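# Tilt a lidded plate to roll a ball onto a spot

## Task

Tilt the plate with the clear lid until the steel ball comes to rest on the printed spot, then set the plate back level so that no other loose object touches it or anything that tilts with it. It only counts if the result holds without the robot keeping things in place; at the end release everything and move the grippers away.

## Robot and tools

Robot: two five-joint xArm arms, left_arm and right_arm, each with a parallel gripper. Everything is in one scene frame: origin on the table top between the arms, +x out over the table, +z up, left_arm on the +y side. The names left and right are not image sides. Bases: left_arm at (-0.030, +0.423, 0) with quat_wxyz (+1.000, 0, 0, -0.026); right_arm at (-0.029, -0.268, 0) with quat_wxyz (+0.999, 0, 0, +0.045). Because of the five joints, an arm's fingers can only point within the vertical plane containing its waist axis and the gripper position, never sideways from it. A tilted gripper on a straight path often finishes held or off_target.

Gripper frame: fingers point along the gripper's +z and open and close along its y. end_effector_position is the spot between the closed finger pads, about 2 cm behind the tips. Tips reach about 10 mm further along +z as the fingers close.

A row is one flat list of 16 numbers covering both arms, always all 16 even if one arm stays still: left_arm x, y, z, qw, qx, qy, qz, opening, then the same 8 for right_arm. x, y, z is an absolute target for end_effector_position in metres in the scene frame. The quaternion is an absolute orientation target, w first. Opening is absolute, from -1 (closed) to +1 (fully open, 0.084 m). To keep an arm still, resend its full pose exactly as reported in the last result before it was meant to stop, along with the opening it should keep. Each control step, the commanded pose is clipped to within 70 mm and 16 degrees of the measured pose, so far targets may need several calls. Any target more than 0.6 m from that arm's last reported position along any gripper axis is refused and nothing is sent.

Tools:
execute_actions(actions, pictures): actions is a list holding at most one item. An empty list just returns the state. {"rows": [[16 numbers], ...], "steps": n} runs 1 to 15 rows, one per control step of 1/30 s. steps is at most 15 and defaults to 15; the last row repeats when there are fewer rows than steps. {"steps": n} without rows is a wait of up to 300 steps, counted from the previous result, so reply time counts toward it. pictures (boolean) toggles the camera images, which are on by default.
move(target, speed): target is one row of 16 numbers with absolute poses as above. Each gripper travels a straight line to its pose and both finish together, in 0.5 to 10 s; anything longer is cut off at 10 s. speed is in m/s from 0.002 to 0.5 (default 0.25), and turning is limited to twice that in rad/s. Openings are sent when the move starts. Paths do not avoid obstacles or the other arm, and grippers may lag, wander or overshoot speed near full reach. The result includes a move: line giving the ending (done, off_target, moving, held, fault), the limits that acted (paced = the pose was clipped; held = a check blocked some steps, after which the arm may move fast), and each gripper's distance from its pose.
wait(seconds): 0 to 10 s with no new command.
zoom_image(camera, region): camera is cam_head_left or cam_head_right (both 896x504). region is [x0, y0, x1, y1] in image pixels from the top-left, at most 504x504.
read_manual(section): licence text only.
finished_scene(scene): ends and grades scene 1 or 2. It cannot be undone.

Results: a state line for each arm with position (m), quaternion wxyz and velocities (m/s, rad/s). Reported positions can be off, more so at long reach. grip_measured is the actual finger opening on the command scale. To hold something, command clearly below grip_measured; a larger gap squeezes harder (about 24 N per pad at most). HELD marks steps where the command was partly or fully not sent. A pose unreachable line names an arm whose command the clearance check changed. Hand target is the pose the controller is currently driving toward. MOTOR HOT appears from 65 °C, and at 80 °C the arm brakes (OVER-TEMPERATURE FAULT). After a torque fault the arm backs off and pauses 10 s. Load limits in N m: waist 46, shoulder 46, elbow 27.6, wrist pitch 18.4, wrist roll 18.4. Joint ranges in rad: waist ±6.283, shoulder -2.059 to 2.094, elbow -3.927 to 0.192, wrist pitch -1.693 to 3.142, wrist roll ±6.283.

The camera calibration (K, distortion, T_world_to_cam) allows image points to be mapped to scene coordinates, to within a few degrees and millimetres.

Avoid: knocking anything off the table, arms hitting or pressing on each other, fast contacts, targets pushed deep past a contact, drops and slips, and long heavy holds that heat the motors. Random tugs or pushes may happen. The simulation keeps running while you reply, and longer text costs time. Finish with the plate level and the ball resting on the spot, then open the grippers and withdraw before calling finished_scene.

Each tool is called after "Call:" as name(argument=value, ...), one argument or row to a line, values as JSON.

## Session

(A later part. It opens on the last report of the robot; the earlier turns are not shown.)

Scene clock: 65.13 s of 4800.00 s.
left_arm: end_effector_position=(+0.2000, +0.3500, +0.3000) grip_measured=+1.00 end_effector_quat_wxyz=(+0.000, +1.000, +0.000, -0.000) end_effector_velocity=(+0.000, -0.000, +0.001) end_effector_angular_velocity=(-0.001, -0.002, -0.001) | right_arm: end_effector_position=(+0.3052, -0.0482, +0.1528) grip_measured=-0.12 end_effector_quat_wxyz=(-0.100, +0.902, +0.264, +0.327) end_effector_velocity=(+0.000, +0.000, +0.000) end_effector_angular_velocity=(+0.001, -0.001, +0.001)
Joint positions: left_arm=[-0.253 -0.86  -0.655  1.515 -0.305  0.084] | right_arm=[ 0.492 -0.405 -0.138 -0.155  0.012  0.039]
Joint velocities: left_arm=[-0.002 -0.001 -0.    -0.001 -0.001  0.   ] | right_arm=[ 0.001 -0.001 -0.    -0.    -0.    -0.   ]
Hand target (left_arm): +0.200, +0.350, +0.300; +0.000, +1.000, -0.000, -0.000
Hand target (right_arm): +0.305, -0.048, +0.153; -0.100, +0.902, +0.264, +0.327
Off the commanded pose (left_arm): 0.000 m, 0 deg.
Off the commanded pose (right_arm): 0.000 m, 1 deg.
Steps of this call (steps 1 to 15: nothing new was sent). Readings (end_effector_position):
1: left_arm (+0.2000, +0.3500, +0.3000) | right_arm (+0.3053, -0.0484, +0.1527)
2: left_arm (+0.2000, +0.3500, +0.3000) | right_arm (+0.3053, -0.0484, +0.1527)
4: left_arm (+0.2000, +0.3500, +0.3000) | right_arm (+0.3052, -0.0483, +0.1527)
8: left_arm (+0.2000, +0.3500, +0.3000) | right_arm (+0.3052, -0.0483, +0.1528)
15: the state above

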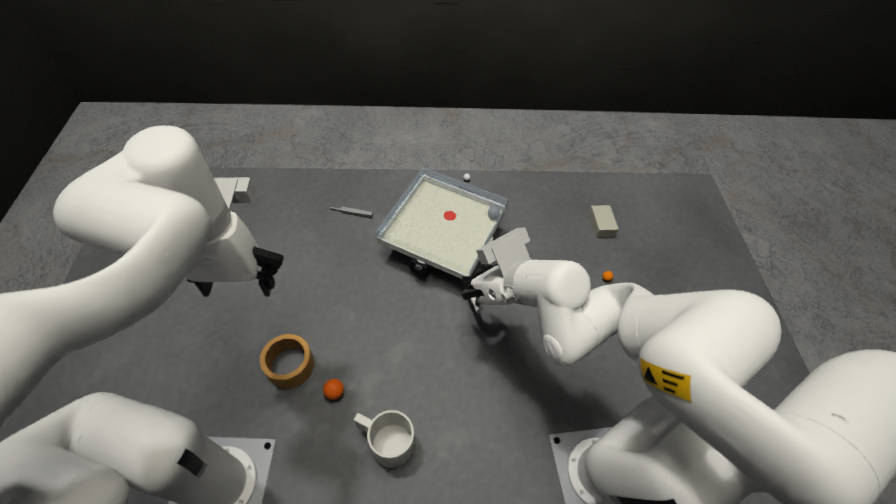

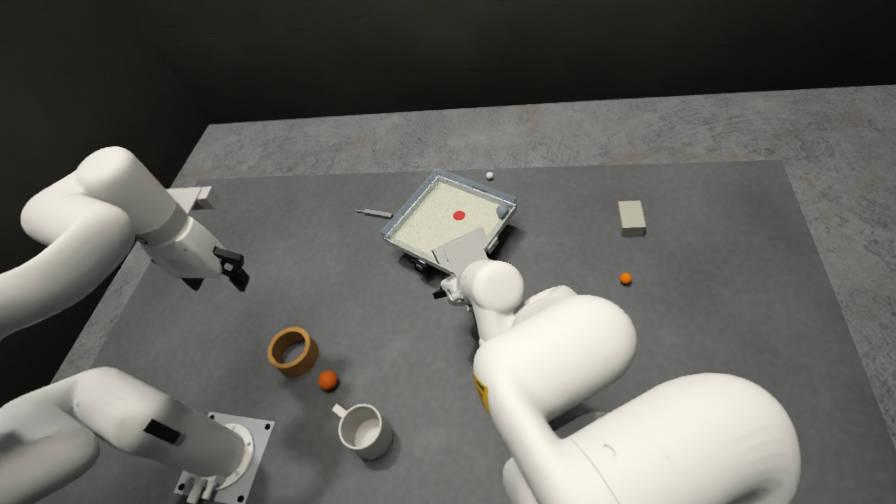

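Go straight to a candidate neutral.

Call:
execute_actions(
  actions=[
    {"rows":[[0.2,0.35,0.3,0,1,0,0,1,0.3052,-0.0486,0.1526,-0.095,0.903,0.262,0.329,-0.3]]},
  ],
)

Call:
wait(
  seconds=1,
)

Scene clock: 67.17 s of 4800.00 s.
left_arm: end_effector_position=(+0.2000, +0.3500, +0.3000) grip_measured=+1.00 end_effector_quat_wxyz=(+0.000, +1.000, +0.000, -0.000) end_effector_velocity=(+0.000, -0.000, -0.000) end_effector_angular_velocity=(-0.000, -0.000, +0.001) | right_arm: end_effector_position=(+0.3053, -0.0486, +0.1527) grip_measured=-0.12 end_effector_quat_wxyz=(-0.100, +0.902, +0.264, +0.327) end_effector_velocity=(+0.000, -0.000, -0.000) end_effector_angular_velocity=(+0.000, +0.000, -0.001)
Joint positions: left_arm=[-0.253 -0.86  -0.655  1.515 -0.305  0.084] | right_arm=[ 0.491 -0.405 -0.138 -0.156  0.011  0.039]
Joint velocities: left_arm=[-0.    -0.     0.    -0.    -0.001 -0.   ] | right_arm=[-0.001 -0.     0.001 -0.     0.    -0.   ]
Hand target (left_arm): +0.200, +0.350, +0.300; +0.000, +1.000, -0.000, -0.000
Hand target (right_arm): +0.305, -0.049, +0.153; -0.100, +0.902, +0.264, +0.327
Off the commanded pose (left_arm): 0.000 m, 0 deg.
Off the commanded pose (right_arm): 0.000 m, 1 deg.
Steps of this call (steps 1 to 46: nothing new was sent; steps 47 to 61: all 15 steps of this action). Readings (end_effector_position):
47: left_arm (+0.2000, +0.3500, +0.3000) | right_arm (+0.3052, -0.0482, +0.1528)
48: left_arm (+0.2000, +0.3500, +0.3000) | right_arm (+0.3053, -0.0483, +0.1528)
50: left_arm (+0.2000, +0.3500, +0.3000) | right_arm (+0.3053, -0.0484, +0.1528)
54: left_arm (+0.2000, +0.3500, +0.3000) | right_arm (+0.3053, -0.0485, +0.1528)
61: the state above

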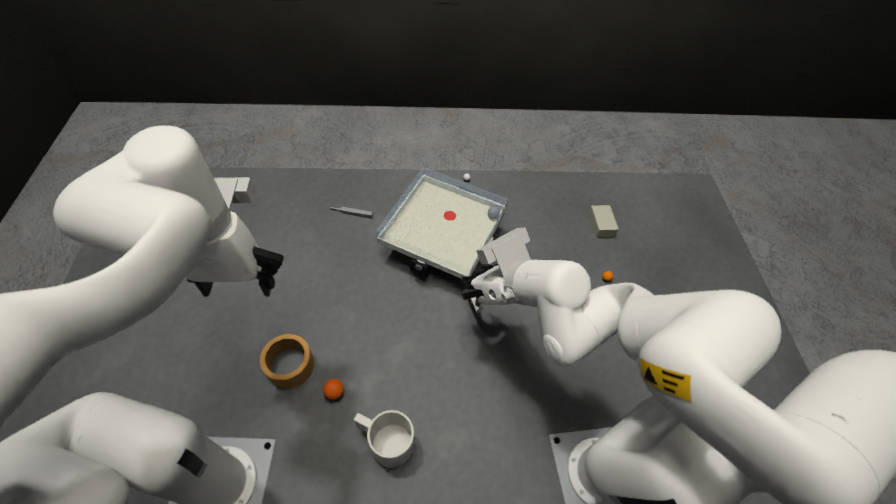

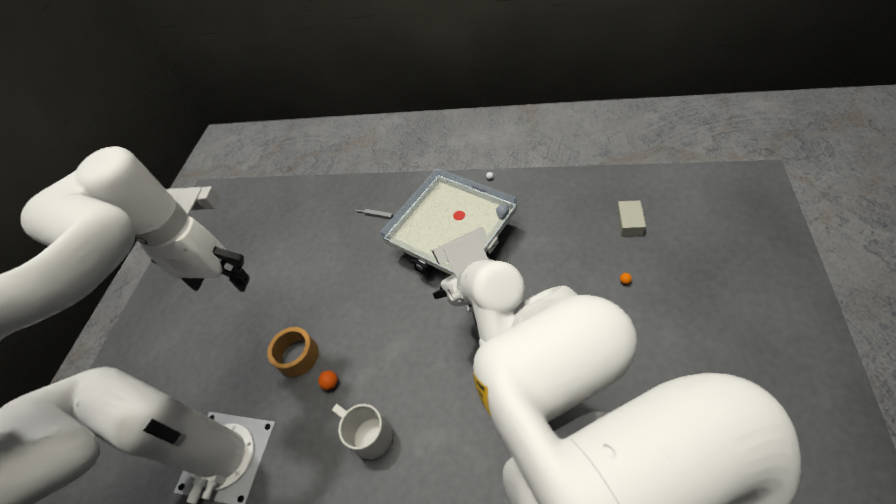

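Scene clock: 68.17 s of 4800.00 s.
left_arm: end_effector_position=(+0.2000, +0.3500, +0.3000) grip_measured=+1.00 end_effector_quat_wxyz=(+0.000, +1.000, -0.000, -0.000) end_effector_velocity=(-0.000, +0.000, -0.000) end_effector_angular_velocity=(+0.000, +0.001, +0.000) | right_arm: end_effector_position=(+0.3053, -0.0488, +0.1526) grip_measured=-0.12 end_effector_quat_wxyz=(-0.100, +0.902, +0.264, +0.327) end_effector_velocity=(-0.000, -0.000, -0.000) end_effector_angular_velocity=(-0.001, +0.001, -0.001)
Joint positions: left_arm=[-0.253 -0.86  -0.655  1.515 -0.305  0.084] | right_arm=[ 0.491 -0.405 -0.137 -0.156  0.011  0.039]
Joint velocities: left_arm=[ 0.     0.001 -0.     0.    -0.     0.   ] | right_arm=[-0.001  0.001  0.     0.    -0.     0.   ]
Hand target (left_arm): +0.200, +0.350, +0.300; +0.000, +1.000, -0.000, -0.000
Hand target (right_arm): +0.305, -0.049, +0.153; -0.100, +0.902, +0.264, +0.327
Off the commanded pose (left_arm): 0.000 m, 0 deg.
Off the commanded pose (right_arm): 0.000 m, 1 deg.
Steps of this call (steps 1 to 30: nothing new was sent). Readings (end_effector_position):
1: left_arm (+0.2000, +0.3500, +0.3000) | right_arm (+0.3053, -0.0486, +0.1527)
2: left_arm (+0.2000, +0.3500, +0.3000) | right_arm (+0.3053, -0.0486, +0.1527)
4: left_arm (+0.2000, +0.3500, +0.3000) | right_arm (+0.3053, -0.0486, +0.1527)
8: left_arm (+0.2000, +0.3500, +0.3000) | right_arm (+0.3053, -0.0487, +0.1527)
30: the state above

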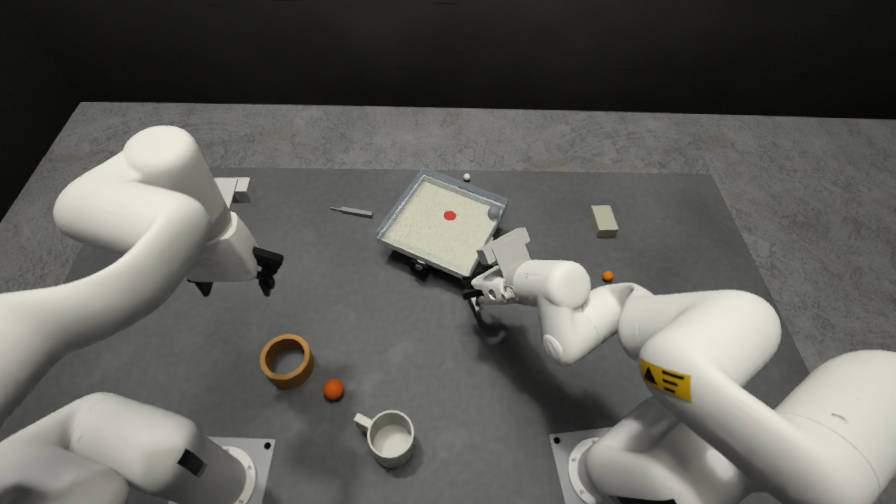

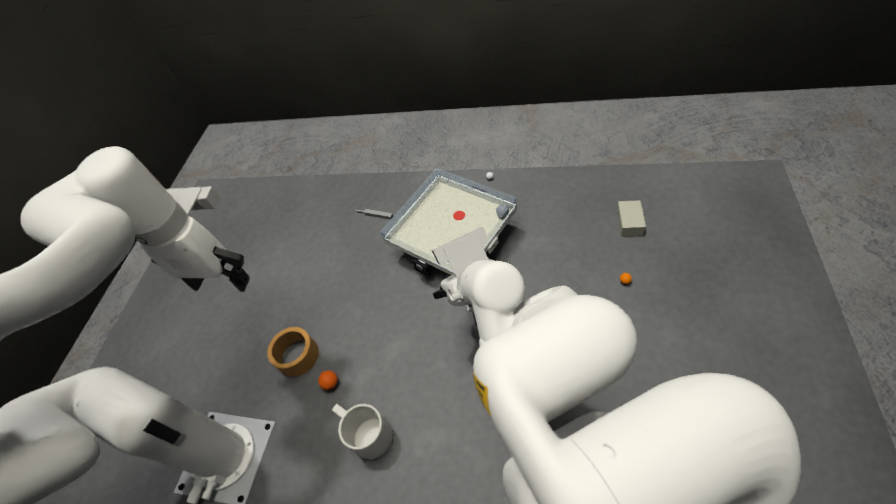

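Call:
execute_actions(
  actions=[
    {"rows":[[0.2,0.35,0.3,0,1,0,0,1,0.305,-0.0468,0.1533,-0.095,0.903,0.262,0.329,-0.3]]},
  ],
  pictures=false,
)

Call:
execute_actions(
  actions=[
    {"steps":6},
  ],
  pictures=false,
)

Call:
execute_actions(
  actions=[
    {"rows":[[0.2,0.35,0.3,0,1,0,0,1,0.3053,-0.0489,0.1526,-0.095,0.903,0.262,0.329,-0.3]]},
  ],
)

Call:
wait(
  seconds=1.5,
)

Scene clock: 71.77 s of 4800.00 s.
left_arm: end_effector_position=(+0.2000, +0.3500, +0.3000) grip_measured=+1.00 end_effector_quat_wxyz=(+0.000, +1.000, +0.000, -0.000) end_effector_velocity=(+0.000, -0.000, +0.000) end_effector_angular_velocity=(-0.000, -0.000, +0.000) | right_arm: end_effector_position=(+0.3052, -0.0472, +0.1532) grip_measured=-0.12 end_effector_quat_wxyz=(-0.101, +0.902, +0.264, +0.327) end_effector_velocity=(+0.000, +0.001, +0.001) end_effector_angular_velocity=(+0.002, -0.002, +0.002)
Joint positions: left_arm=[-0.253 -0.86  -0.655  1.515 -0.305  0.084] | right_arm=[ 0.494 -0.405 -0.14  -0.153  0.014  0.039]
Joint velocities: left_arm=[-0.    -0.    -0.    -0.    -0.001 -0.   ] | right_arm=[ 0.002 -0.001 -0.002 -0.     0.     0.   ]
Hand target (left_arm): +0.200, +0.350, +0.300; +0.000, +1.000, +0.000, -0.000
Hand target (right_arm): +0.305, -0.047, +0.153; -0.101, +0.902, +0.264, +0.327
Off the commanded pose (left_arm): 0.000 m, 0 deg.
Off the commanded pose (right_arm): 0.000 m, 1 deg.
Steps of this call (steps 1 to 90: nothing new was sent; then 0.10 s passed at rest; steps 91 to 105: all 15 steps of this action). Readings (end_effector_position):
91: left_arm (+0.2000, +0.3500, +0.3000) | right_arm (+0.3053, -0.0487, +0.1526)
92: left_arm (+0.2000, +0.3500, +0.3000) | right_arm (+0.3053, -0.0485, +0.1526)
94: left_arm (+0.2000, +0.3500, +0.3000) | right_arm (+0.3052, -0.0483, +0.1526)
98: left_arm (+0.2000, +0.3500, +0.3000) | right_arm (+0.3051, -0.0478, +0.1528)
105: the state above

Scene clock: 71.97 s of 4800.00 s.
left_arm: end_effector_position=(+0.2000, +0.3500, +0.3000) grip_measured=+1.00 end_effector_quat_wxyz=(+0.000, +1.000, -0.000, -0.000) end_effector_velocity=(+0.000, -0.000, -0.000) end_effector_angular_velocity=(+0.000, +0.000, +0.001) | right_arm: end_effector_position=(+0.3052, -0.0471, +0.1533) grip_measured=-0.12 end_effector_quat_wxyz=(-0.101, +0.902, +0.264, +0.327) end_effector_velocity=(+0.000, +0.000, +0.001) end_effector_angular_velocity=(+0.001, -0.002, +0.001)
Joint positions: left_arm=[-0.253 -0.86  -0.655  1.515 -0.305  0.084] | right_arm=[ 0.494 -0.405 -0.141 -0.153  0.014  0.039]
Joint velocities: left_arm=[-0.     0.002 -0.    -0.001 -0.001 -0.   ] | right_arm=[ 0.001 -0.001 -0.    -0.    -0.     0.   ]
Hand target (left_arm): +0.200, +0.350, +0.300; +0.000, +1.000, +0.000, -0.000
Hand target (right_arm): +0.305, -0.047, +0.153; -0.101, +0.902, +0.264, +0.327
Off the commanded pose (left_arm): 0.000 m, 0 deg.
Off the commanded pose (right_arm): 0.000 m, 1 deg.
Steps of this call (steps 1 to 6: nothing new was sent). Readings (end_effector_position):
1: left_arm (+0.2000, +0.3500, +0.3000) | right_arm (+0.3052, -0.0472, +0.1532)
2: left_arm (+0.2000, +0.3500, +0.3000) | right_arm (+0.3052, -0.0472, +0.1532)
4: left_arm (+0.2000, +0.3500, +0.3000) | right_arm (+0.3052, -0.0471, +0.1533)
6: the state above

Scene clock: 72.47 s of 4800.00 s.
left_arm: end_effector_position=(+0.2000, +0.3500, +0.3000) grip_measured=+1.00 end_effector_quat_wxyz=(+0.000, +1.000, +0.000, -0.000) end_effector_velocity=(-0.000, +0.000, -0.000) end_effector_angular_velocity=(+0.000, +0.001, -0.001) | right_arm: end_effector_position=(+0.3054, -0.0487, +0.1528) grip_measured=-0.12 end_effector_quat_wxyz=(-0.100, +0.902, +0.264, +0.328) end_effector_velocity=(-0.000, -0.002, -0.001) end_effector_angular_velocity=(-0.002, +0.002, -0.003)
Joint positions: left_arm=[-0.253 -0.86  -0.655  1.515 -0.305  0.084] | right_arm=[ 0.49  -0.406 -0.138 -0.156  0.011  0.039]
Joint velocities: left_arm=[-0.     0.001  0.     0.     0.001 -0.   ] | right_arm=[-0.003 -0.001  0.002  0.001 -0.001 -0.   ]
Hand target (left_arm): +0.200, +0.350, +0.300; +0.000, +1.000, +0.000, -0.000
Hand target (right_arm): +0.305, -0.049, +0.153; -0.100, +0.902, +0.264, +0.327
Off the commanded pose (left_arm): 0.000 m, 0 deg.
Off the commanded pose (right_arm): 0.000 m, 1 deg.
Steps of this call (steps 1 to 15: all 15 steps of this action). Readings (end_effector_position):
1: left_arm (+0.2000, +0.3500, +0.3000) | right_arm (+0.3052, -0.0471, +0.1533)
2: left_arm (+0.2000, +0.3500, +0.3000) | right_arm (+0.3052, -0.0474, +0.1532)
4: left_arm (+0.2000, +0.3500, +0.3000) | right_arm (+0.3054, -0.0477, +0.1533)
8: left_arm (+0.2000, +0.3500, +0.3000) | right_arm (+0.3054, -0.0482, +0.1532)
15: the state above

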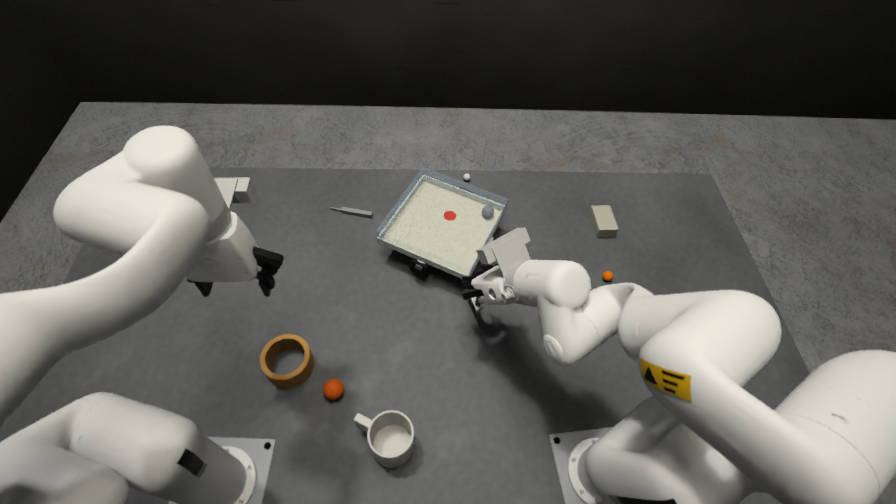

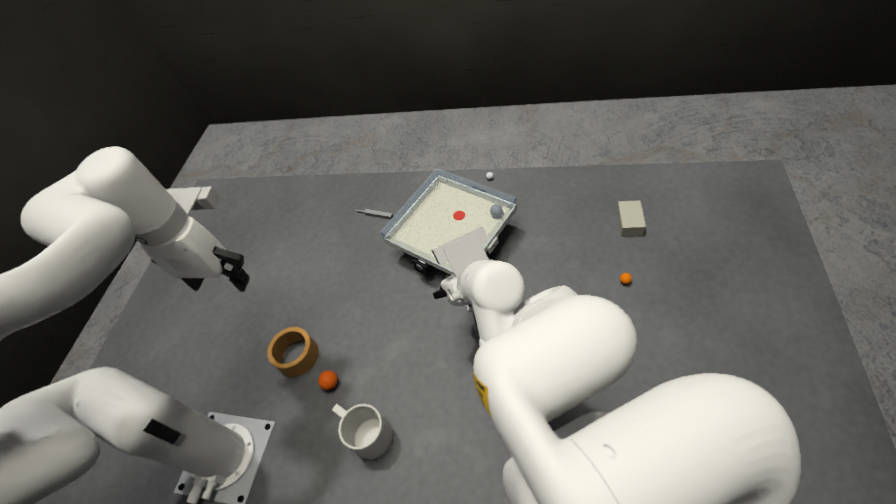

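Scene clock: 73.97 s of 4800.00 s.
left_arm: end_effector_position=(+0.2000, +0.3500, +0.3000) grip_measured=+1.00 end_effector_quat_wxyz=(+0.000, +1.000, +0.000, -0.000) end_effector_velocity=(-0.000, +0.000, -0.000) end_effector_angular_velocity=(+0.000, +0.001, -0.000) | right_arm: end_effector_position=(+0.3054, -0.0491, +0.1526) grip_measured=-0.12 end_effector_quat_wxyz=(-0.100, +0.902, +0.264, +0.327) end_effector_velocity=(+0.000, -0.000, -0.000) end_effector_angular_velocity=(-0.000, +0.000, -0.001)
Joint positions: left_arm=[-0.253 -0.86  -0.655  1.515 -0.305  0.084] | right_arm=[ 0.49  -0.406 -0.137 -0.156  0.011  0.039]
Joint velocities: left_arm=[ 0.     0.001 -0.     0.001  0.     0.   ] | right_arm=[-0.001  0.    -0.     0.    -0.     0.   ]
Hand target (left_arm): +0.200, +0.350, +0.300; +0.000, +1.000, +0.000, -0.000
Hand target (right_arm): +0.305, -0.049, +0.153; -0.100, +0.902, +0.264, +0.327
Off the commanded pose (left_arm): 0.000 m, 0 deg.
Off the commanded pose (right_arm): 0.000 m, 1 deg.
Steps of this call (steps 1 to 45: nothing new was sent). Readings (end_effector_position):
1: left_arm (+0.2000, +0.3500, +0.3000) | right_arm (+0.3054, -0.0488, +0.1528)
2: left_arm (+0.2000, +0.3500, +0.3000) | right_arm (+0.3054, -0.0488, +0.1528)
4: left_arm (+0.2000, +0.3500, +0.3000) | right_arm (+0.3054, -0.0489, +0.1527)
8: left_arm (+0.2000, +0.3500, +0.3000) | right_arm (+0.3054, -0.0490, +0.1527)
45: the state above

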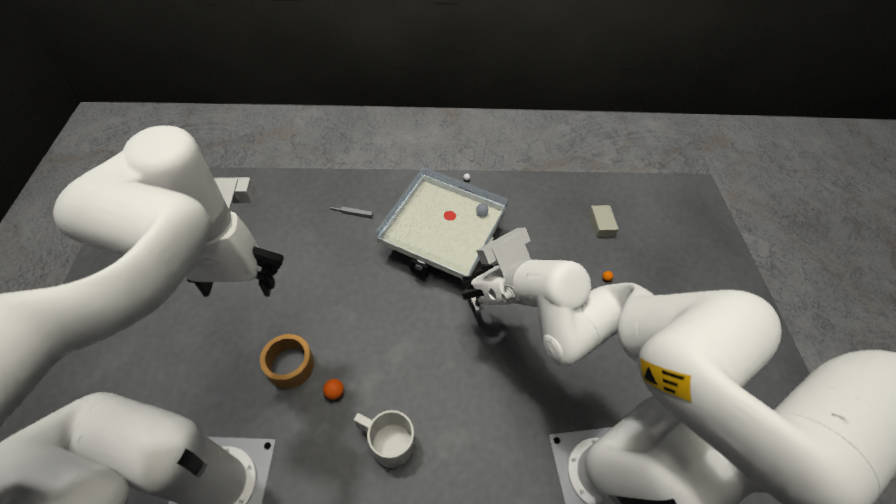

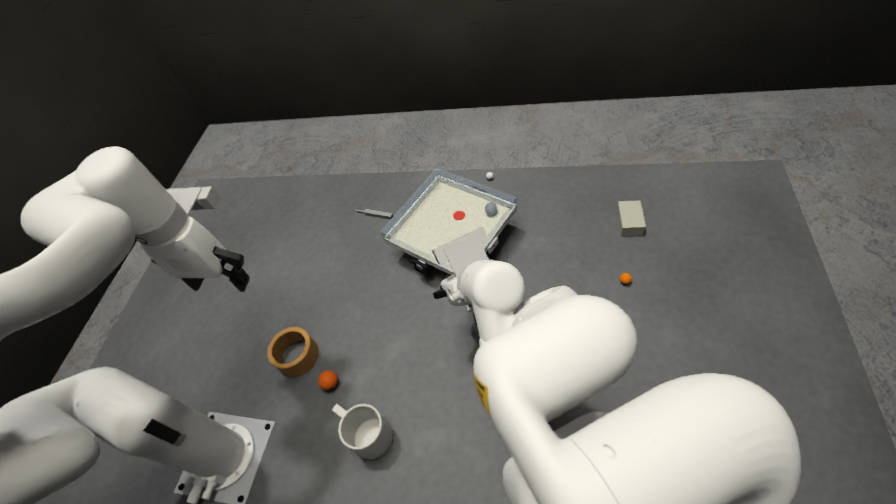

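Works: 12px. Need 32 more.

Call:
execute_actions(
  actions=[
    {"rows":[[0.2,0.35,0.3,0,1,0,0,1,0.3049,-0.0468,0.1529,-0.095,0.903,0.262,0.329,-0.3]]},
  ],
  pictures=false,
)

Call:
execute_actions(
  actions=[
    {"steps":14},
  ],
  pictures=false,
)

Call:
execute_actions(
  actions=[
    {"rows":[[0.2,0.35,0.3,0,1,0,0,1,0.3053,-0.0489,0.1526,-0.095,0.903,0.262,0.329,-0.3]]},
  ],
  pictures=false,
)

Call:
execute_actions(
  actions=[
    {"steps":70},
  ],
)

Scene clock: 78.17 s of 4800.00 s.
left_arm: end_effector_position=(+0.2000, +0.3500, +0.3000) grip_measured=+1.00 end_effector_quat_wxyz=(+0.000, +1.000, -0.000, -0.000) end_effector_velocity=(+0.000, +0.000, -0.000) end_effector_angular_velocity=(-0.000, -0.000, +0.001) | right_arm: end_effector_position=(+0.3050, -0.0474, +0.1526) grip_measured=-0.12 end_effector_quat_wxyz=(-0.101, +0.902, +0.264, +0.327) end_effector_velocity=(+0.000, +0.001, +0.001) end_effector_angular_velocity=(+0.002, -0.001, +0.001)
Joint positions: left_arm=[-0.253 -0.86  -0.655  1.515 -0.305  0.084] | right_arm=[ 0.494 -0.404 -0.14  -0.155  0.014  0.039]
Joint velocities: left_arm=[ 0.001  0.     0.    -0.001 -0.    -0.   ] | right_arm=[ 0.002  0.001 -0.002 -0.001  0.001  0.   ]
Hand target (left_arm): +0.200, +0.350, +0.300; +0.000, +1.000, +0.000, -0.000
Hand target (right_arm): +0.305, -0.047, +0.153; -0.101, +0.902, +0.264, +0.327
Off the commanded pose (left_arm): 0.000 m, 0 deg.
Off the commanded pose (right_arm): 0.001 m, 1 deg.
Steps of this call (steps 1 to 90: nothing new was sent; then 0.70 s passed at rest; steps 91 to 105: all 15 steps of this action). Readings (end_effector_position):
91: left_arm (+0.2000, +0.3500, +0.3000) | right_arm (+0.3054, -0.0490, +0.1526)
92: left_arm (+0.2000, +0.3500, +0.3000) | right_arm (+0.3054, -0.0488, +0.1526)
94: left_arm (+0.2000, +0.3500, +0.3000) | right_arm (+0.3051, -0.0484, +0.1524)
98: left_arm (+0.2000, +0.3500, +0.3000) | right_arm (+0.3050, -0.0479, +0.1523)
105: the state above

Scene clock: 78.63 s of 4800.00 s.
left_arm: end_effector_position=(+0.2000, +0.3500, +0.3000) grip_measured=+1.00 end_effector_quat_wxyz=(+0.000, +1.000, +0.000, -0.000) end_effector_velocity=(-0.000, +0.000, -0.000) end_effector_angular_velocity=(+0.000, +0.001, +0.001) | right_arm: end_effector_position=(+0.3051, -0.0470, +0.1529) grip_measured=-0.12 end_effector_quat_wxyz=(-0.101, +0.902, +0.264, +0.327) end_effector_velocity=(+0.000, +0.000, +0.001) end_effector_angular_velocity=(+0.001, -0.001, +0.000)
Joint positions: left_arm=[-0.253 -0.86  -0.655  1.515 -0.305  0.084] | right_arm=[ 0.495 -0.404 -0.14  -0.155  0.015  0.039]
Joint velocities: left_arm=[ 0.001  0.     0.     0.    -0.    -0.   ] | right_arm=[ 0.    -0.    -0.001  0.    -0.     0.   ]
Hand target (left_arm): +0.200, +0.350, +0.300; +0.000, +1.000, +0.000, -0.000
Hand target (right_arm): +0.305, -0.047, +0.153; -0.101, +0.902, +0.264, +0.327
Off the commanded pose (left_arm): 0.000 m, 0 deg.
Off the commanded pose (right_arm): 0.000 m, 1 deg.
Steps of this call (steps 1 to 14: nothing new was sent). Readings (end_effector_position):
1: left_arm (+0.2000, +0.3500, +0.3000) | right_arm (+0.3050, -0.0474, +0.1526)
2: left_arm (+0.2000, +0.3500, +0.3000) | right_arm (+0.3050, -0.0473, +0.1527)
4: left_arm (+0.2000, +0.3500, +0.3000) | right_arm (+0.3050, -0.0472, +0.1528)
8: left_arm (+0.2000, +0.3500, +0.3000) | right_arm (+0.3050, -0.0471, +0.1528)
14: the state above

Scene clock: 79.13 s of 4800.00 s.
left_arm: end_effector_position=(+0.2000, +0.3500, +0.3000) grip_measured=+1.00 end_effector_quat_wxyz=(+0.000, +1.000, +0.000, -0.000) end_effector_velocity=(+0.000, -0.000, +0.000) end_effector_angular_velocity=(-0.000, -0.001, -0.000) | right_arm: end_effector_position=(+0.3055, -0.0487, +0.1529) grip_measured=-0.12 end_effector_quat_wxyz=(-0.100, +0.902, +0.264, +0.328) end_effector_velocity=(-0.000, -0.001, -0.001) end_effector_angular_velocity=(-0.002, +0.001, -0.001)
Joint positions: left_arm=[-0.253 -0.86  -0.655  1.515 -0.305  0.084] | right_arm=[ 0.49  -0.406 -0.138 -0.156  0.011  0.039]
Joint velocities: left_arm=[-0.001 -0.    -0.     0.    -0.    -0.   ] | right_arm=[-0.002 -0.     0.002  0.001 -0.001 -0.   ]
Hand target (left_arm): +0.200, +0.350, +0.300; +0.000, +1.000, +0.000, -0.000
Hand target (right_arm): +0.305, -0.049, +0.153; -0.100, +0.902, +0.264, +0.327
Off the commanded pose (left_arm): 0.000 m, 0 deg.
Off the commanded pose (right_arm): 0.000 m, 1 deg.
Steps of this call (steps 1 to 15: all 15 steps of this action). Readings (end_effector_position):
1: left_arm (+0.2000, +0.3500, +0.3000) | right_arm (+0.3051, -0.0471, +0.1529)
2: left_arm (+0.2000, +0.3500, +0.3000) | right_arm (+0.3051, -0.0473, +0.1529)
4: left_arm (+0.2000, +0.3500, +0.3000) | right_arm (+0.3053, -0.0476, +0.1532)
8: left_arm (+0.2000, +0.3500, +0.3000) | right_arm (+0.3055, -0.0481, +0.1532)
15: the state above

Scene clock: 81.47 s of 4800.00 s.
left_arm: end_effector_position=(+0.2000, +0.3500, +0.3000) grip_measured=+1.00 end_effector_quat_wxyz=(+0.000, +1.000, -0.000, -0.000) end_effector_velocity=(+0.000, -0.000, +0.000) end_effector_angular_velocity=(-0.000, -0.001, -0.002) | right_arm: end_effector_position=(+0.3054, -0.0491, +0.1526) grip_measured=-0.12 end_effector_quat_wxyz=(-0.100, +0.902, +0.263, +0.327) end_effector_velocity=(+0.000, -0.000, +0.001) end_effector_angular_velocity=(+0.001, -0.001, -0.001)
Joint positions: left_arm=[-0.253 -0.86  -0.655  1.515 -0.305  0.084] | right_arm=[ 0.49  -0.406 -0.137 -0.156  0.011  0.039]
Joint velocities: left_arm=[-0.001 -0.     0.    -0.001  0.001 -0.   ] | right_arm=[-0.001 -0.001 -0.001 -0.     0.     0.   ]
Hand target (left_arm): +0.200, +0.350, +0.300; +0.000, +1.000, +0.000, -0.000
Hand target (right_arm): +0.305, -0.049, +0.153; -0.100, +0.902, +0.264, +0.327
Off the commanded pose (left_arm): 0.000 m, 0 deg.
Off the commanded pose (right_arm): 0.000 m, 1 deg.
Steps of this call (steps 1 to 70: nothing new was sent). Readings (end_effector_position):
1: left_arm (+0.2000, +0.3500, +0.3000) | right_arm (+0.3055, -0.0487, +0.1529)
2: left_arm (+0.2000, +0.3500, +0.3000) | right_arm (+0.3055, -0.0488, +0.1528)
4: left_arm (+0.2000, +0.3500, +0.3000) | right_arm (+0.3055, -0.0488, +0.1528)
8: left_arm (+0.2000, +0.3500, +0.3000) | right_arm (+0.3055, -0.0489, +0.1527)
70: the state above

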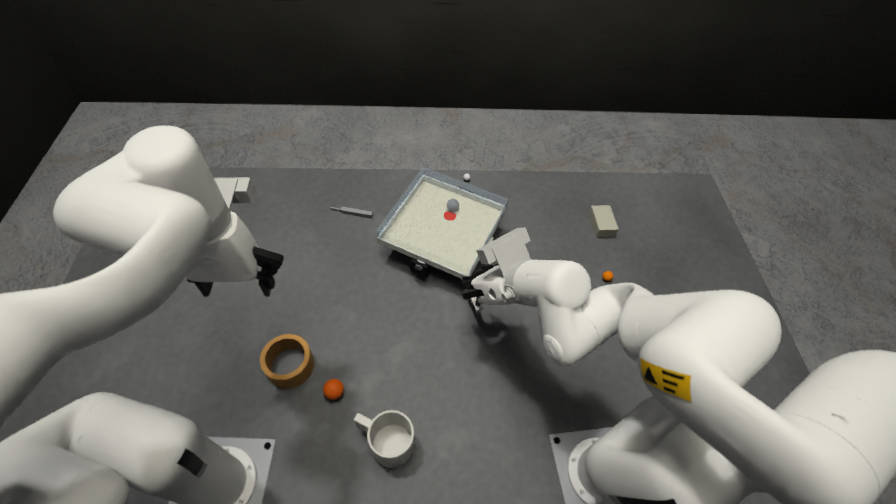

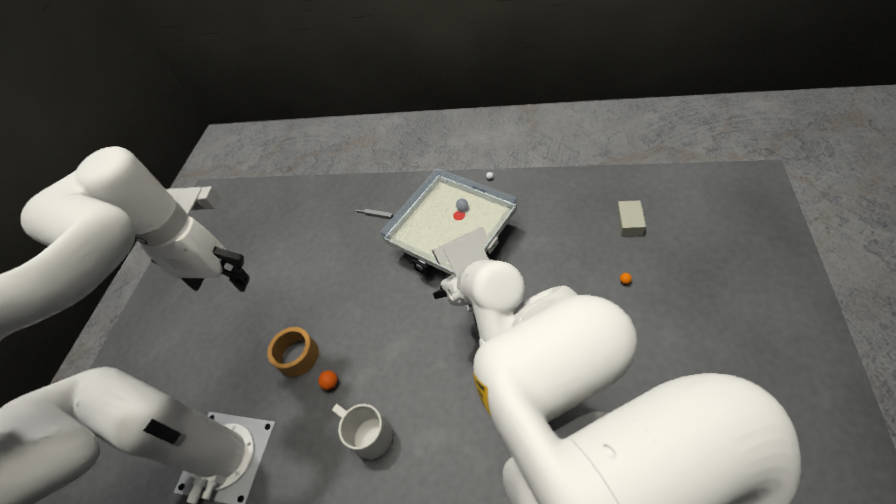

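Call:
execute_actions(
  actions=[
    {"rows":[[0.2,0.35,0.3,0,1,0,0,1,0.304,-0.0478,0.1503,-0.095,0.903,0.262,0.329,-0.3]]},
  ],
)

Call:
execute_actions(
  actions=[
    {"rows":[[0.2,0.35,0.3,0,1,0,0,1,0.3051,-0.0489,0.1522,-0.095,0.903,0.262,0.329,-0.3]]},
  ],
  pictures=false,
)

Call:
execute_actions(
  actions=[
    {"steps":50},
  ],
)

Call:
zoom_image(
  camera="cam_head_left",
  region=[400, 170, 500, 260],
)

Scene clock: 84.50 s of 4800.00 s.
left_arm: end_effector_position=(+0.2000, +0.3500, +0.3000) grip_measured=+1.00 end_effector_quat_wxyz=(+0.000, +1.000, +0.000, -0.000) end_effector_velocity=(+0.000, +0.000, +0.000) end_effector_angular_velocity=(-0.000, -0.000, +0.001) | right_arm: end_effector_position=(+0.3041, -0.0483, +0.1501) grip_measured=-0.12 end_effector_quat_wxyz=(-0.100, +0.902, +0.264, +0.327) end_effector_velocity=(-0.000, +0.000, +0.000) end_effector_angular_velocity=(+0.001, -0.000, +0.000)
Joint positions: left_arm=[-0.253 -0.86  -0.655  1.515 -0.305  0.084] | right_arm=[ 0.493 -0.397 -0.134 -0.167  0.014  0.039]
Joint velocities: left_arm=[ 0.001 -0.    -0.     0.     0.     0.   ] | right_arm=[ 0.001 -0.     0.    -0.001  0.001  0.   ]
Hand target (left_arm): +0.200, +0.350, +0.300; +0.000, +1.000, +0.000, -0.000
Hand target (right_arm): +0.304, -0.048, +0.150; -0.101, +0.902, +0.264, +0.327
Off the commanded pose (left_arm): 0.000 m, 0 deg.
Off the commanded pose (right_arm): 0.001 m, 1 deg.
Steps of this call (steps 1 to 76: nothing new was sent; steps 77 to 91: all 15 steps of this action). Readings (end_effector_position):
77: left_arm (+0.2000, +0.3500, +0.3000) | right_arm (+0.3054, -0.0490, +0.1526)
78: left_arm (+0.2000, +0.3500, +0.3000) | right_arm (+0.3053, -0.0489, +0.1524)
80: left_arm (+0.2000, +0.3500, +0.3000) | right_arm (+0.3048, -0.0487, +0.1513)
84: left_arm (+0.2000, +0.3500, +0.3000) | right_arm (+0.3043, -0.0485, +0.1503)
91: the state above

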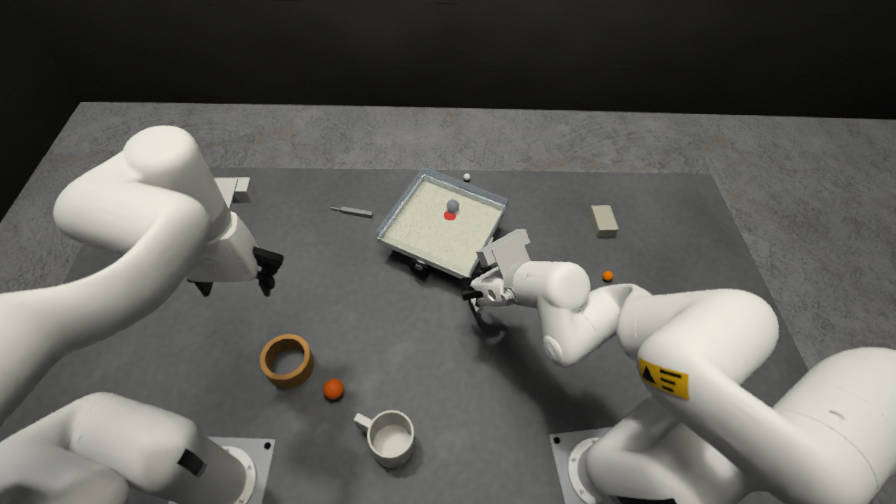

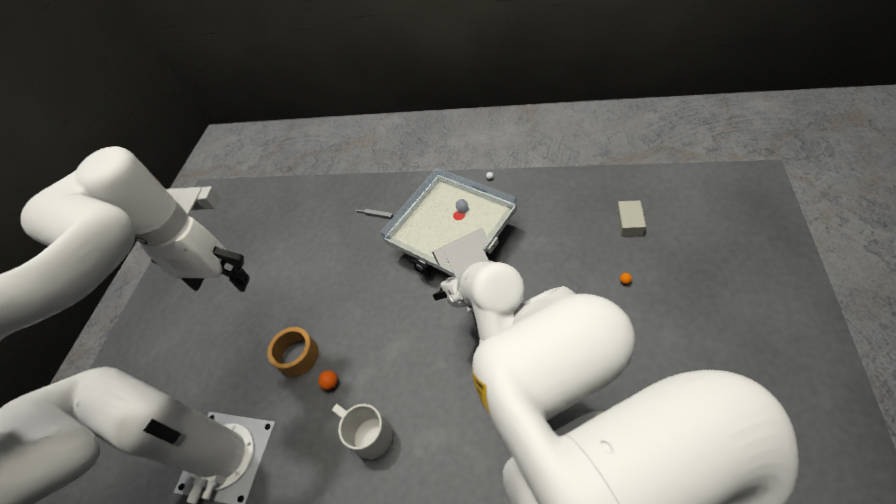

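Scene clock: 85.00 s of 4800.00 s.
left_arm: end_effector_position=(+0.2000, +0.3500, +0.3000) grip_measured=+1.00 end_effector_quat_wxyz=(+0.000, +1.000, -0.000, -0.000) end_effector_velocity=(-0.000, -0.000, -0.000) end_effector_angular_velocity=(+0.000, +0.000, -0.000) | right_arm: end_effector_position=(+0.3052, -0.0490, +0.1522) grip_measured=-0.12 end_effector_quat_wxyz=(-0.100, +0.902, +0.264, +0.327) end_effector_velocity=(+0.000, -0.000, +0.001) end_effector_angular_velocity=(+0.001, -0.001, -0.001)
Joint positions: left_arm=[-0.253 -0.86  -0.655  1.515 -0.305  0.084] | right_arm=[ 0.49  -0.404 -0.136 -0.158  0.011  0.039]
Joint velocities: left_arm=[-0.001  0.    -0.    -0.    -0.001 -0.   ] | right_arm=[-0.001 -0.002  0.     0.    -0.    -0.   ]
Hand target (left_arm): +0.200, +0.350, +0.300; +0.000, +1.000, -0.000, -0.000
Hand target (right_arm): +0.305, -0.049, +0.152; -0.100, +0.902, +0.264, +0.327
Off the commanded pose (left_arm): 0.000 m, 0 deg.
Off the commanded pose (right_arm): 0.000 m, 1 deg.
Steps of this call (steps 1 to 15: all 15 steps of this action). Readings (end_effector_position):
1: left_arm (+0.2000, +0.3500, +0.3000) | right_arm (+0.3041, -0.0483, +0.1501)
2: left_arm (+0.2000, +0.3500, +0.3000) | right_arm (+0.3042, -0.0485, +0.1503)
4: left_arm (+0.2000, +0.3500, +0.3000) | right_arm (+0.3046, -0.0487, +0.1510)
8: left_arm (+0.2000, +0.3500, +0.3000) | right_arm (+0.3050, -0.0489, +0.1519)
15: the state above

Scene clock: 86.67 s of 4800.00 s.
left_arm: end_effector_position=(+0.2000, +0.3500, +0.3000) grip_measured=+1.00 end_effector_quat_wxyz=(+0.000, +1.000, +0.000, -0.000) end_effector_velocity=(+0.000, -0.000, +0.000) end_effector_angular_velocity=(-0.000, -0.001, +0.001) | right_arm: end_effector_position=(+0.3052, -0.0491, +0.1522) grip_measured=-0.12 end_effector_quat_wxyz=(-0.100, +0.902, +0.264, +0.327) end_effector_velocity=(-0.000, +0.000, +0.000) end_effector_angular_velocity=(+0.000, -0.001, +0.001)
Joint positions: left_arm=[-0.253 -0.86  -0.655  1.515 -0.305  0.084] | right_arm=[ 0.49  -0.405 -0.136 -0.158  0.011  0.039]
Joint velocities: left_arm=[ 0.    -0.     0.    -0.001 -0.    -0.   ] | right_arm=[ 0.001 -0.001  0.    -0.    -0.     0.   ]
Hand target (left_arm): +0.200, +0.350, +0.300; +0.000, +1.000, -0.000, -0.000
Hand target (right_arm): +0.305, -0.049, +0.152; -0.100, +0.902, +0.264, +0.327
Off the commanded pose (left_arm): 0.000 m, 0 deg.
Off the commanded pose (right_arm): 0.000 m, 1 deg.
Steps of this call (steps 1 to 50: nothing new was sent). Readings (end_effector_position):
1: left_arm (+0.2000, +0.3500, +0.3000) | right_arm (+0.3052, -0.0490, +0.1522)
2: left_arm (+0.2000, +0.3500, +0.3000) | right_arm (+0.3052, -0.0490, +0.1522)
4: left_arm (+0.2000, +0.3500, +0.3000) | right_arm (+0.3052, -0.0490, +0.1522)
8: left_arm (+0.2000, +0.3500, +0.3000) | right_arm (+0.3052, -0.0490, +0.1522)
50: the state above

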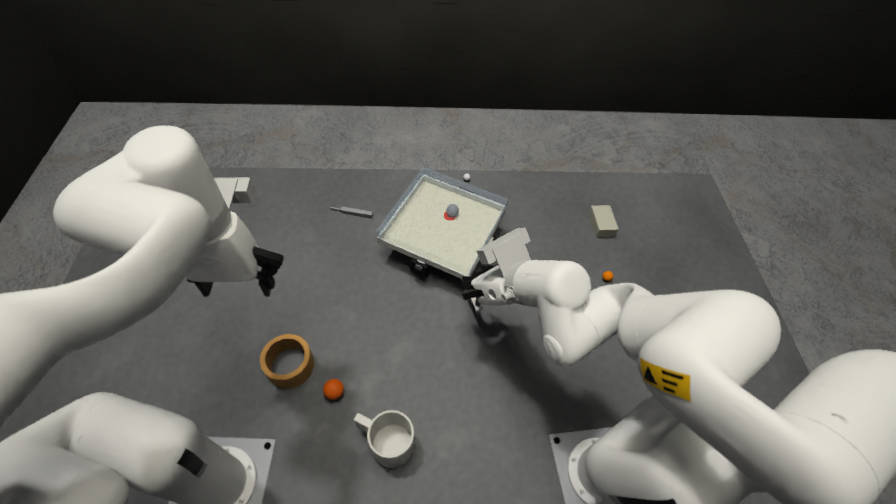

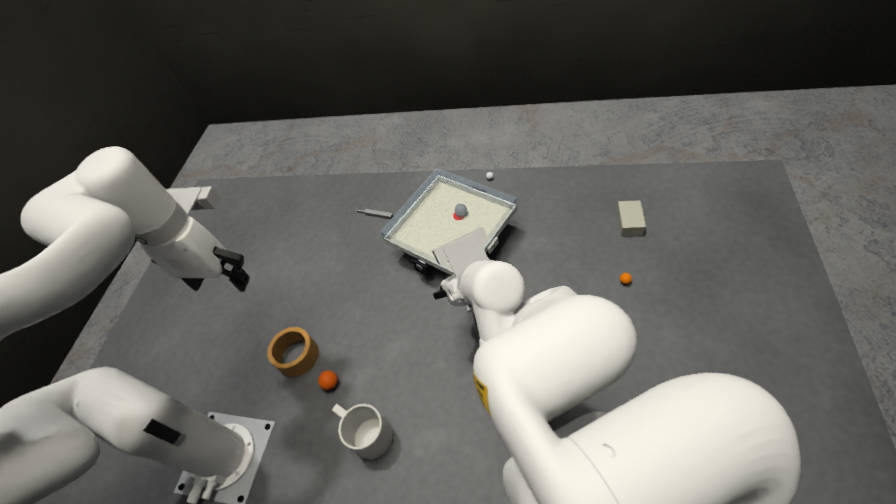

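Region (400, 170, 500, 260) of cam_head_left's 896x504 image, scaled by 5.040, with more detail than that image has; it fills the top 454 rows of this view, and the rest is white.

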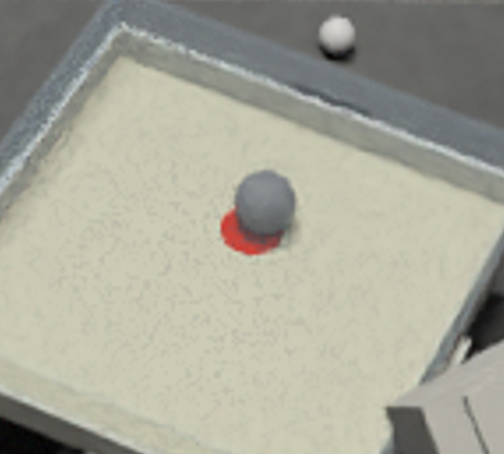

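Within about half the spot radius. Release.

Call:
move(
  target=[0.2,0.35,0.3,0,1,0,0,1,0.3051,-0.0487,0.1522,-0.095,0.903,0.262,0.329,1],
)

Call:
move(
  target=[0.2,0.35,0.3,0,1,0,0,1,0.27,-0.072,0.27,-0.095,0.903,0.262,0.329,1],
  speed=0.15,
)

Scene clock: 89.17 s of 4800.00 s.
left_arm: end_effector_position=(+0.2000, +0.3500, +0.3000) grip_measured=+1.00 end_effector_quat_wxyz=(+0.000, +1.000, -0.000, -0.000) end_effector_velocity=(-0.000, -0.000, -0.000) end_effector_angular_velocity=(+0.000, +0.000, -0.001) | right_arm: end_effector_position=(+0.3052, -0.0489, +0.1522) grip_measured=+1.00 end_effector_quat_wxyz=(-0.100, +0.902, +0.264, +0.327) end_effector_velocity=(-0.000, -0.000, -0.001) end_effector_angular_velocity=(-0.001, +0.001, +0.000)
Joint positions: left_arm=[-0.253 -0.86  -0.655  1.515 -0.305  0.084] | right_arm=[ 0.49  -0.404 -0.137 -0.158  0.011  0.084]
Joint velocities: left_arm=[-0.001  0.     0.    -0.     0.     0.   ] | right_arm=[-0.     0.001  0.    -0.    -0.     0.   ]
Hand target (left_arm): +0.200, +0.350, +0.300; +0.000, +1.000, +0.000, -0.000
Hand target (right_arm): +0.305, -0.049, +0.152; -0.100, +0.902, +0.264, +0.327
Off the commanded pose (left_arm): 0.000 m, 0 deg.
Off the commanded pose (right_arm): 0.000 m, 1 deg.
move: done

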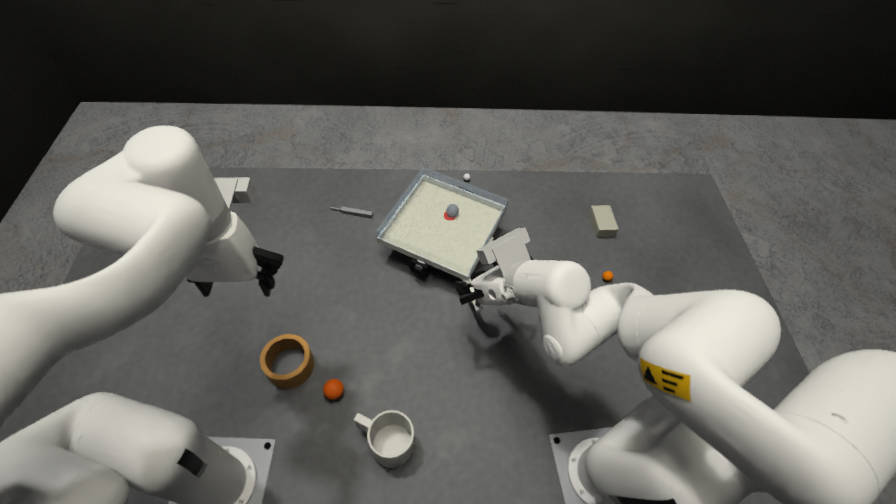

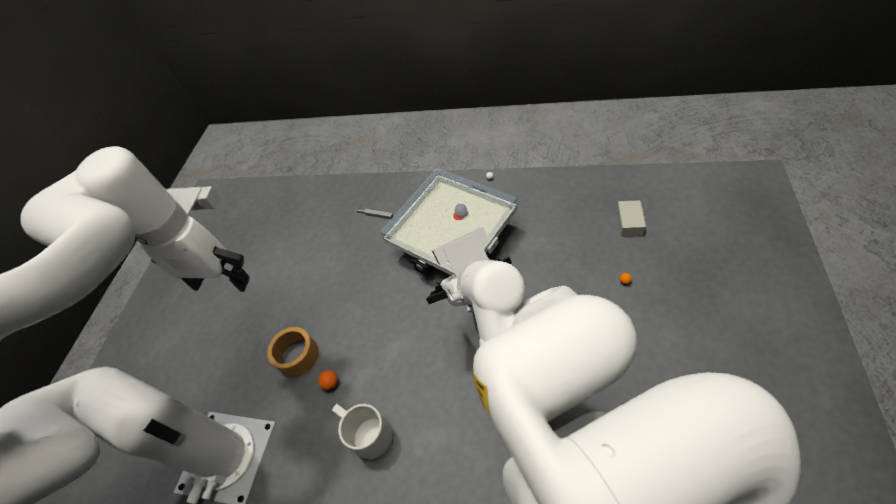

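Scene clock: 90.53 s of 4800.00 s.
left_arm: end_effector_position=(+0.2000, +0.3500, +0.3000) grip_measured=+1.00 end_effector_quat_wxyz=(+0.000, +1.000, -0.000, -0.000) end_effector_velocity=(+0.000, -0.000, -0.000) end_effector_angular_velocity=(+0.000, +0.000, -0.001) | right_arm: end_effector_position=(+0.2707, -0.0719, +0.2694) grip_measured=+1.00 end_effector_quat_wxyz=(-0.099, +0.902, +0.264, +0.327) end_effector_velocity=(-0.001, -0.001, +0.002) end_effector_angular_velocity=(-0.000, +0.000, -0.001)
Joint positions: left_arm=[-0.253 -0.86  -0.655  1.515 -0.305  0.084] | right_arm=[ 0.49  -0.988 -0.203  0.494  0.011  0.084]
Joint velocities: left_arm=[-0.     0.001  0.    -0.001  0.001  0.   ] | right_arm=[-0.001 -0.007 -0.003  0.01  -0.    -0.   ]
Hand target (left_arm): +0.200, +0.350, +0.300; +0.000, +1.000, +0.000, -0.000
Hand target (right_arm): +0.271, -0.072, +0.270; -0.099, +0.902, +0.263, +0.327
Off the commanded pose (left_arm): 0.000 m, 0 deg.
Off the commanded pose (right_arm): 0.001 m, 1 deg.
move: done

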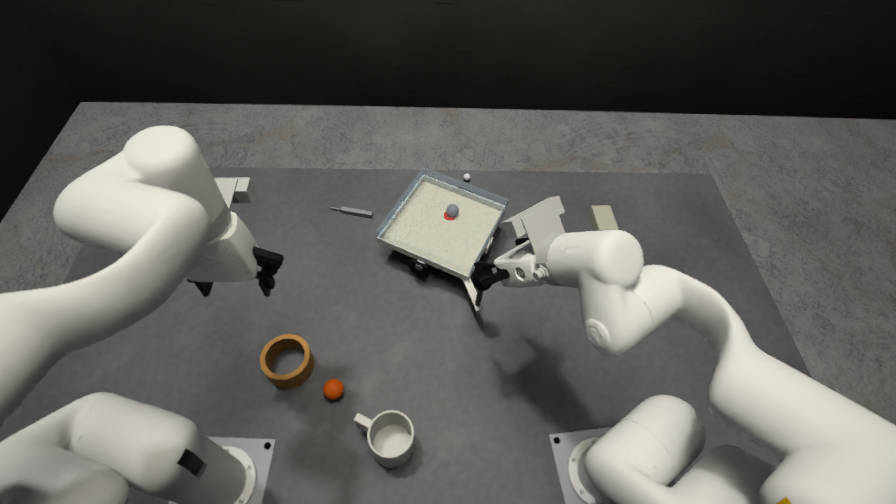

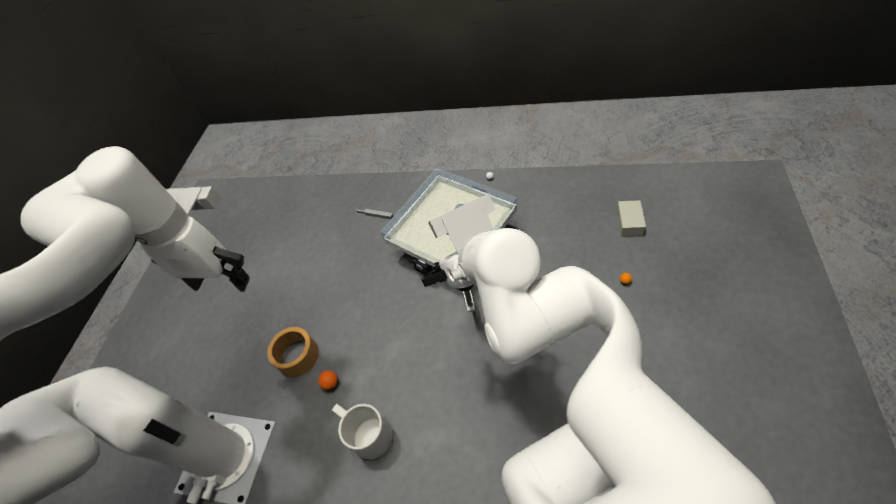

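Call:
finished_scene(
  scene=1,
)

The scene is finished: the task was done.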